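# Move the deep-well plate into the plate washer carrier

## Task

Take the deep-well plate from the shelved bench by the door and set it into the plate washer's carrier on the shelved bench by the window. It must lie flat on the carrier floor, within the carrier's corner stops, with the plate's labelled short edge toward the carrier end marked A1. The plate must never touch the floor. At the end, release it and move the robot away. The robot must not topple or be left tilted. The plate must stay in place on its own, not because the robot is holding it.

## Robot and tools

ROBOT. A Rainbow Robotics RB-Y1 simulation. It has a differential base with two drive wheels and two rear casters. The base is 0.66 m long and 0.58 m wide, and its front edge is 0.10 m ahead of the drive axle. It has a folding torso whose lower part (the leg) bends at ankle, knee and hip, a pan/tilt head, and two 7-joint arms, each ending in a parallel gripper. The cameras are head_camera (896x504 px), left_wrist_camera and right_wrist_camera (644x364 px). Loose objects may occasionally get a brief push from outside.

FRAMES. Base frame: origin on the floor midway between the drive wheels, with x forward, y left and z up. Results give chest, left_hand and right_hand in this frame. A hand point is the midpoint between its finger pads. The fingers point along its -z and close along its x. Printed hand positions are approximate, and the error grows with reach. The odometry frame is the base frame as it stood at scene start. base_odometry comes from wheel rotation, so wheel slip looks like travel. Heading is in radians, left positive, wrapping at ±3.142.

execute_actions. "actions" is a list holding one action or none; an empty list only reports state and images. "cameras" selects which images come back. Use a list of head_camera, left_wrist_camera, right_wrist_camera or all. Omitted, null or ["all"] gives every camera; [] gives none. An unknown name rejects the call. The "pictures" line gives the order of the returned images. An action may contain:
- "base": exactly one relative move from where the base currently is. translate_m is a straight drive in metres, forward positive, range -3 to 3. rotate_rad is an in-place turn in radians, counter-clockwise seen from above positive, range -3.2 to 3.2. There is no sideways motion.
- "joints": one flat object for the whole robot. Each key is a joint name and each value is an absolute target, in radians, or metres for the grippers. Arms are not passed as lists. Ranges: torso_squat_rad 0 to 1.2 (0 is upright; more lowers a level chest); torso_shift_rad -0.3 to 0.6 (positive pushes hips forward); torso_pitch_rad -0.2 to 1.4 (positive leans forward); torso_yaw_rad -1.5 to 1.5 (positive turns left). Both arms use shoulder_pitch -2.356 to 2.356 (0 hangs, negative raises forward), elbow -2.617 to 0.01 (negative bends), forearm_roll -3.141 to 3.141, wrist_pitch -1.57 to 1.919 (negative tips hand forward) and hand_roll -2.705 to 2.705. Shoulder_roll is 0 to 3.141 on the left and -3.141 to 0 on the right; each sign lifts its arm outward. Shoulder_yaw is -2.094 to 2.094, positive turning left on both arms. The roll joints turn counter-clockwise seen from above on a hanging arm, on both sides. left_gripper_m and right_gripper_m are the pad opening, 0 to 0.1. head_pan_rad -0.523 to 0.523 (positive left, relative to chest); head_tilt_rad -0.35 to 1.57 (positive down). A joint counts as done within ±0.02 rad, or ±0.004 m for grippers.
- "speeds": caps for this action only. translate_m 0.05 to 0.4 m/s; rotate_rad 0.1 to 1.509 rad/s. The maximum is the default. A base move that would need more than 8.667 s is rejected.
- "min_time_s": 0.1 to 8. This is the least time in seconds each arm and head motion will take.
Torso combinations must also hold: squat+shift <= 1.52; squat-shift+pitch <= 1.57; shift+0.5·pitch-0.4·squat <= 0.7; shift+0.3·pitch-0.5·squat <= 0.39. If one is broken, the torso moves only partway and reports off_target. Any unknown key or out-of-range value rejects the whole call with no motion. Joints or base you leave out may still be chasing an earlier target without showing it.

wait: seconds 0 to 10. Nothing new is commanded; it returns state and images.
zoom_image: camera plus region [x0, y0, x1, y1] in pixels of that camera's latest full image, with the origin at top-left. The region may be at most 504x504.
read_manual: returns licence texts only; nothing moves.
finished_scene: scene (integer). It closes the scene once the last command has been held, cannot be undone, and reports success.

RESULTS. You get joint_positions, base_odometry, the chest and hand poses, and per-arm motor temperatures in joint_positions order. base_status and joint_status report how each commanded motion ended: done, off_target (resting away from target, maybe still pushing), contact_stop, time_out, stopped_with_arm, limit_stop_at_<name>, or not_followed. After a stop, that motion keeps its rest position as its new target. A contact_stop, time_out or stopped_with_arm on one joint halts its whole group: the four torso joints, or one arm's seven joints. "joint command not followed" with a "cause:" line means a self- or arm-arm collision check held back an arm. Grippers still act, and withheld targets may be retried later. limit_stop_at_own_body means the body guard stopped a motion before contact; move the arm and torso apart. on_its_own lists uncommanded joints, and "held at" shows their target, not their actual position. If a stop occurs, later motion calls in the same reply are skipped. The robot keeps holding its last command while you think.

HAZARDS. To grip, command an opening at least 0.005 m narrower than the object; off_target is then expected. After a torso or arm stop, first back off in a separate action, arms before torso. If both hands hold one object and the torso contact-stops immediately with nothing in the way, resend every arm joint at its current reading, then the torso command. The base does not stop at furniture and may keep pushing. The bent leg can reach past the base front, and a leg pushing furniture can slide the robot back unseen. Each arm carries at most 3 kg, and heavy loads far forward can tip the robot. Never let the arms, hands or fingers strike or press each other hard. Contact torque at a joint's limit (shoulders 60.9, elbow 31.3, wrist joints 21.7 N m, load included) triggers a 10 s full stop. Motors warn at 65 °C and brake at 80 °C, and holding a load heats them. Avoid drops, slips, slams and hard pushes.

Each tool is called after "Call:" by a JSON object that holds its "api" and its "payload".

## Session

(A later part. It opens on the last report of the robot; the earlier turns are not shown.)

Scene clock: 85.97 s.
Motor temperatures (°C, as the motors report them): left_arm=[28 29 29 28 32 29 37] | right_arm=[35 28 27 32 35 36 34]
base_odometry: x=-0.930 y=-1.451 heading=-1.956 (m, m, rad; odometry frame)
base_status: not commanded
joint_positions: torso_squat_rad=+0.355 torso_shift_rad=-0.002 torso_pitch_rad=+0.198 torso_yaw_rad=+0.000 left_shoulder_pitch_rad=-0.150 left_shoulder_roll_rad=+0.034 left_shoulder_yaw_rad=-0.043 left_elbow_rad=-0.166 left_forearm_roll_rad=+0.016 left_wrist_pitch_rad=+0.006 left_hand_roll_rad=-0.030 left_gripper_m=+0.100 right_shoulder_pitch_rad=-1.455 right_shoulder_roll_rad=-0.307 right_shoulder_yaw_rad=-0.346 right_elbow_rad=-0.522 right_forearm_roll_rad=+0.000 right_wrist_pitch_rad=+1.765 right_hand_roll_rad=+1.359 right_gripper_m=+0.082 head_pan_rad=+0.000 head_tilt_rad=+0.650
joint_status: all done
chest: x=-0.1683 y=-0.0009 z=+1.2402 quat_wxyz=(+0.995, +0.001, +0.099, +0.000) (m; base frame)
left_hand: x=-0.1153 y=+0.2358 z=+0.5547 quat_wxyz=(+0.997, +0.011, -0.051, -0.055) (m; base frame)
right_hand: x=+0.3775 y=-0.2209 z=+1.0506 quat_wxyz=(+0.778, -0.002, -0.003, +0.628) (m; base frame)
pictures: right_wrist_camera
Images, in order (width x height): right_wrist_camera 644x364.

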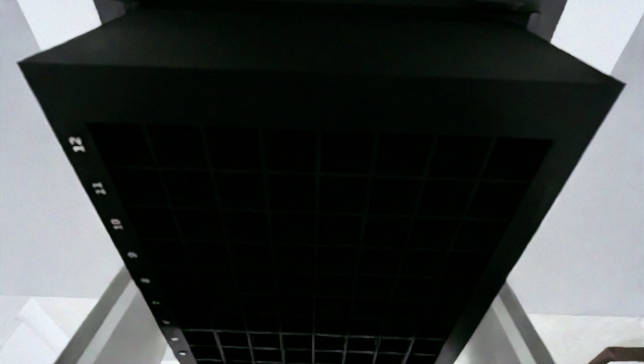

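Same state as the successful placement. Release.

Call:
{"api": "execute_actions", "payload": {"actions": [{"joints":{"right_gripper_m":0.1}}], "cameras": ["right_wrist_camera"]}}

Call:
{"api": "execute_actions", "payload": {"actions": [{"joints":{"torso_squat_rad":0.0}}], "cameras": ["right_wrist_camera"]}}

Call:
{"api": "execute_actions", "payload": {"actions": [{"base":{"translate_m":-0.35},"joints":{"head_tilt_rad":0.45}}], "cameras": ["head_camera"]}}

Call:
{"api": "zoom_image", "payload": {"camera": "head_camera", "region": [500, 80, 750, 330]}}

Scene clock: 89.07 s.
Motor temperatures (°C, as the motors report them): left_arm=[28 29 29 28 32 29 37] | right_arm=[35 28 27 32 35 36 34]
base_odometry: x=-0.930 y=-1.451 heading=-1.956 (m, m, rad; odometry frame)
base_status: not commanded
joint_positions: torso_squat_rad=+0.355 torso_shift_rad=-0.001 torso_pitch_rad=+0.200 torso_yaw_rad=+0.000 left_shoulder_pitch_rad=-0.150 left_shoulder_roll_rad=+0.034 left_shoulder_yaw_rad=-0.043 left_elbow_rad=-0.166 left_forearm_roll_rad=+0.016 left_wrist_pitch_rad=+0.006 left_hand_roll_rad=-0.030 left_gripper_m=+0.100 right_shoulder_pitch_rad=-1.452 right_shoulder_roll_rad=-0.306 right_shoulder_yaw_rad=-0.346 right_elbow_rad=-0.521 right_forearm_roll_rad=+0.000 right_wrist_pitch_rad=+1.764 right_hand_roll_rad=+1.359 right_gripper_m=+0.099 head_pan_rad=+0.000 head_tilt_rad=+0.650
joint_status: all done
chest: x=-0.1671 y=-0.0009 z=+1.2401 quat_wxyz=(+0.995, +0.001, +0.100, +0.000) (m; base frame)
left_hand: x=-0.1156 y=+0.2359 z=+0.5545 quat_wxyz=(+0.997, +0.011, -0.050, -0.055) (m; base frame)
right_hand: x=+0.3776 y=-0.2210 z=+1.0477 quat_wxyz=(+0.778, +0.000, -0.001, +0.628) (m; base frame)
pictures: right_wrist_camera
Images, in order (width x height): right_wrist_camera 644x364.

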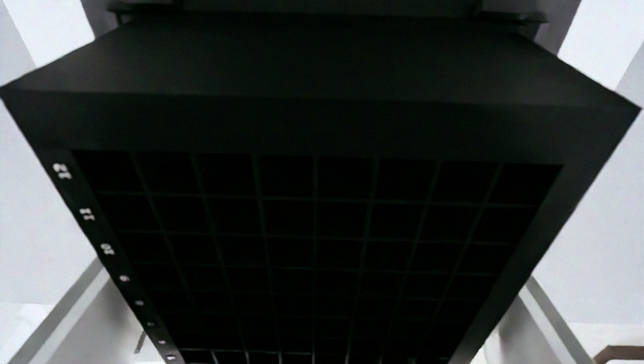

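Scene clock: 91.03 s.
Motor temperatures (°C, as the motors report them): left_arm=[28 29 29 28 32 29 37] | right_arm=[35 28 27 32 35 36 34]
base_odometry: x=-0.930 y=-1.451 heading=-1.956 (m, m, rad; odometry frame)
base_status: not commanded
joint_positions: torso_squat_rad=+0.000 torso_shift_rad=-0.001 torso_pitch_rad=+0.200 torso_yaw_rad=+0.000 left_shoulder_pitch_rad=-0.150 left_shoulder_roll_rad=+0.034 left_shoulder_yaw_rad=-0.043 left_elbow_rad=-0.166 left_forearm_roll_rad=+0.016 left_wrist_pitch_rad=+0.006 left_hand_roll_rad=-0.030 left_gripper_m=+0.100 right_shoulder_pitch_rad=-1.452 right_shoulder_roll_rad=-0.306 right_shoulder_yaw_rad=-0.346 right_elbow_rad=-0.521 right_forearm_roll_rad=+0.000 right_wrist_pitch_rad=+1.764 right_hand_roll_rad=+1.359 right_gripper_m=+0.099 head_pan_rad=+0.000 head_tilt_rad=+0.650
joint_status: all done
chest: x=-0.1671 y=-0.0010 z=+1.2838 quat_wxyz=(+0.995, +0.001, +0.100, +0.000) (m; base frame)
left_hand: x=-0.1156 y=+0.2358 z=+0.5982 quat_wxyz=(+0.997, +0.011, -0.050, -0.055) (m; base frame)
right_hand: x=+0.3775 y=-0.2211 z=+1.0912 quat_wxyz=(+0.778, +0.000, -0.001, +0.628) (m; base frame)
pictures: right_wrist_camera
Images, in order (width x height): right_wrist_camera 644x364.

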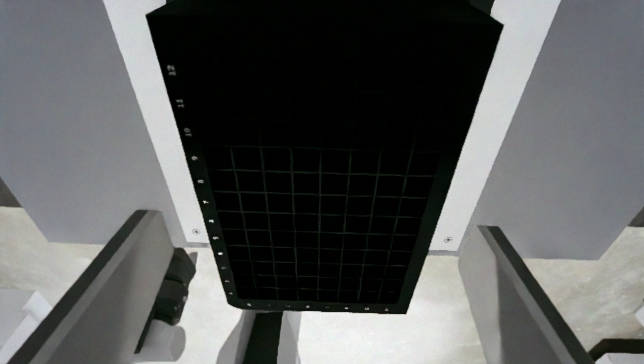

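Scene clock: 93.27 s.
Motor temperatures (°C, as the motors report them): left_arm=[28 29 29 28 32 29 37] | right_arm=[35 28 27 32 35 36 34]
base_odometry: x=-0.798 y=-1.126 heading=-1.956 (m, m, rad; odometry frame)
base_status: done
joint_positions: torso_squat_rad=+0.000 torso_shift_rad=-0.001 torso_pitch_rad=+0.200 torso_yaw_rad=+0.000 left_shoulder_pitch_rad=-0.150 left_shoulder_roll_rad=+0.034 left_shoulder_yaw_rad=-0.043 left_elbow_rad=-0.166 left_forearm_roll_rad=+0.016 left_wrist_pitch_rad=+0.006 left_hand_roll_rad=-0.030 left_gripper_m=+0.100 right_shoulder_pitch_rad=-1.451 right_shoulder_roll_rad=-0.306 right_shoulder_yaw_rad=-0.346 right_elbow_rad=-0.521 right_forearm_roll_rad=+0.000 right_wrist_pitch_rad=+1.764 right_hand_roll_rad=+1.359 right_gripper_m=+0.099 head_pan_rad=+0.000 head_tilt_rad=+0.450
joint_status: all done
chest: x=-0.1672 y=-0.0010 z=+1.2838 quat_wxyz=(+0.995, +0.001, +0.100, +0.000) (m; base frame)
left_hand: x=-0.1157 y=+0.2358 z=+0.5982 quat_wxyz=(+0.997, +0.011, -0.050, -0.055) (m; base frame)
right_hand: x=+0.3774 y=-0.2210 z=+1.0912 quat_wxyz=(+0.778, +0.000, -0.001, +0.628) (m; base frame)
pictures: head_camera
Images, in order (width x height): head_camera 896x504.

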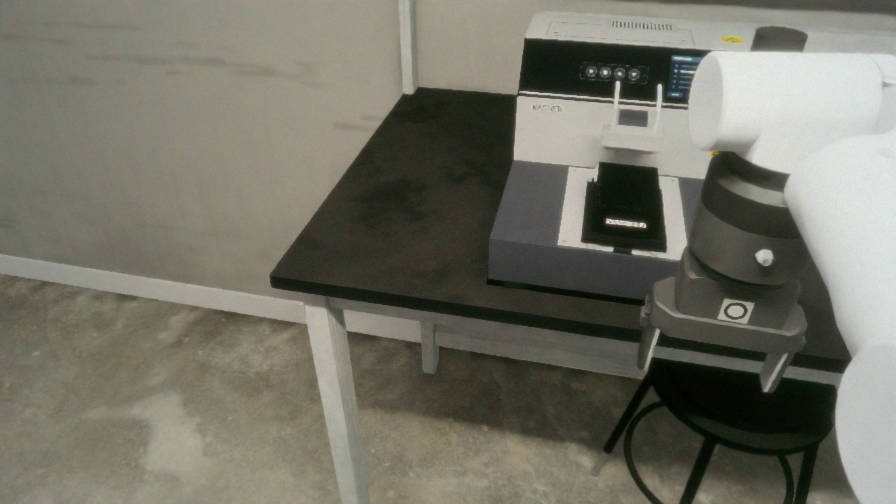

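Region (500, 80, 750, 330) of head_camera's 896x504 image, scaled by 2.016, with more detail than that image has.

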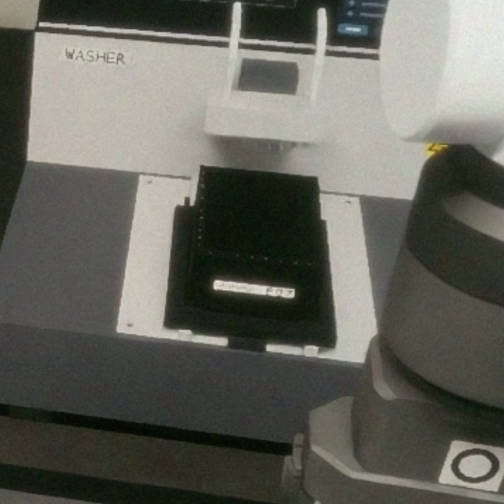

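Call:
{"api": "finished_scene", "payload": {"scene": 2}}

The scene is finished: the task was done.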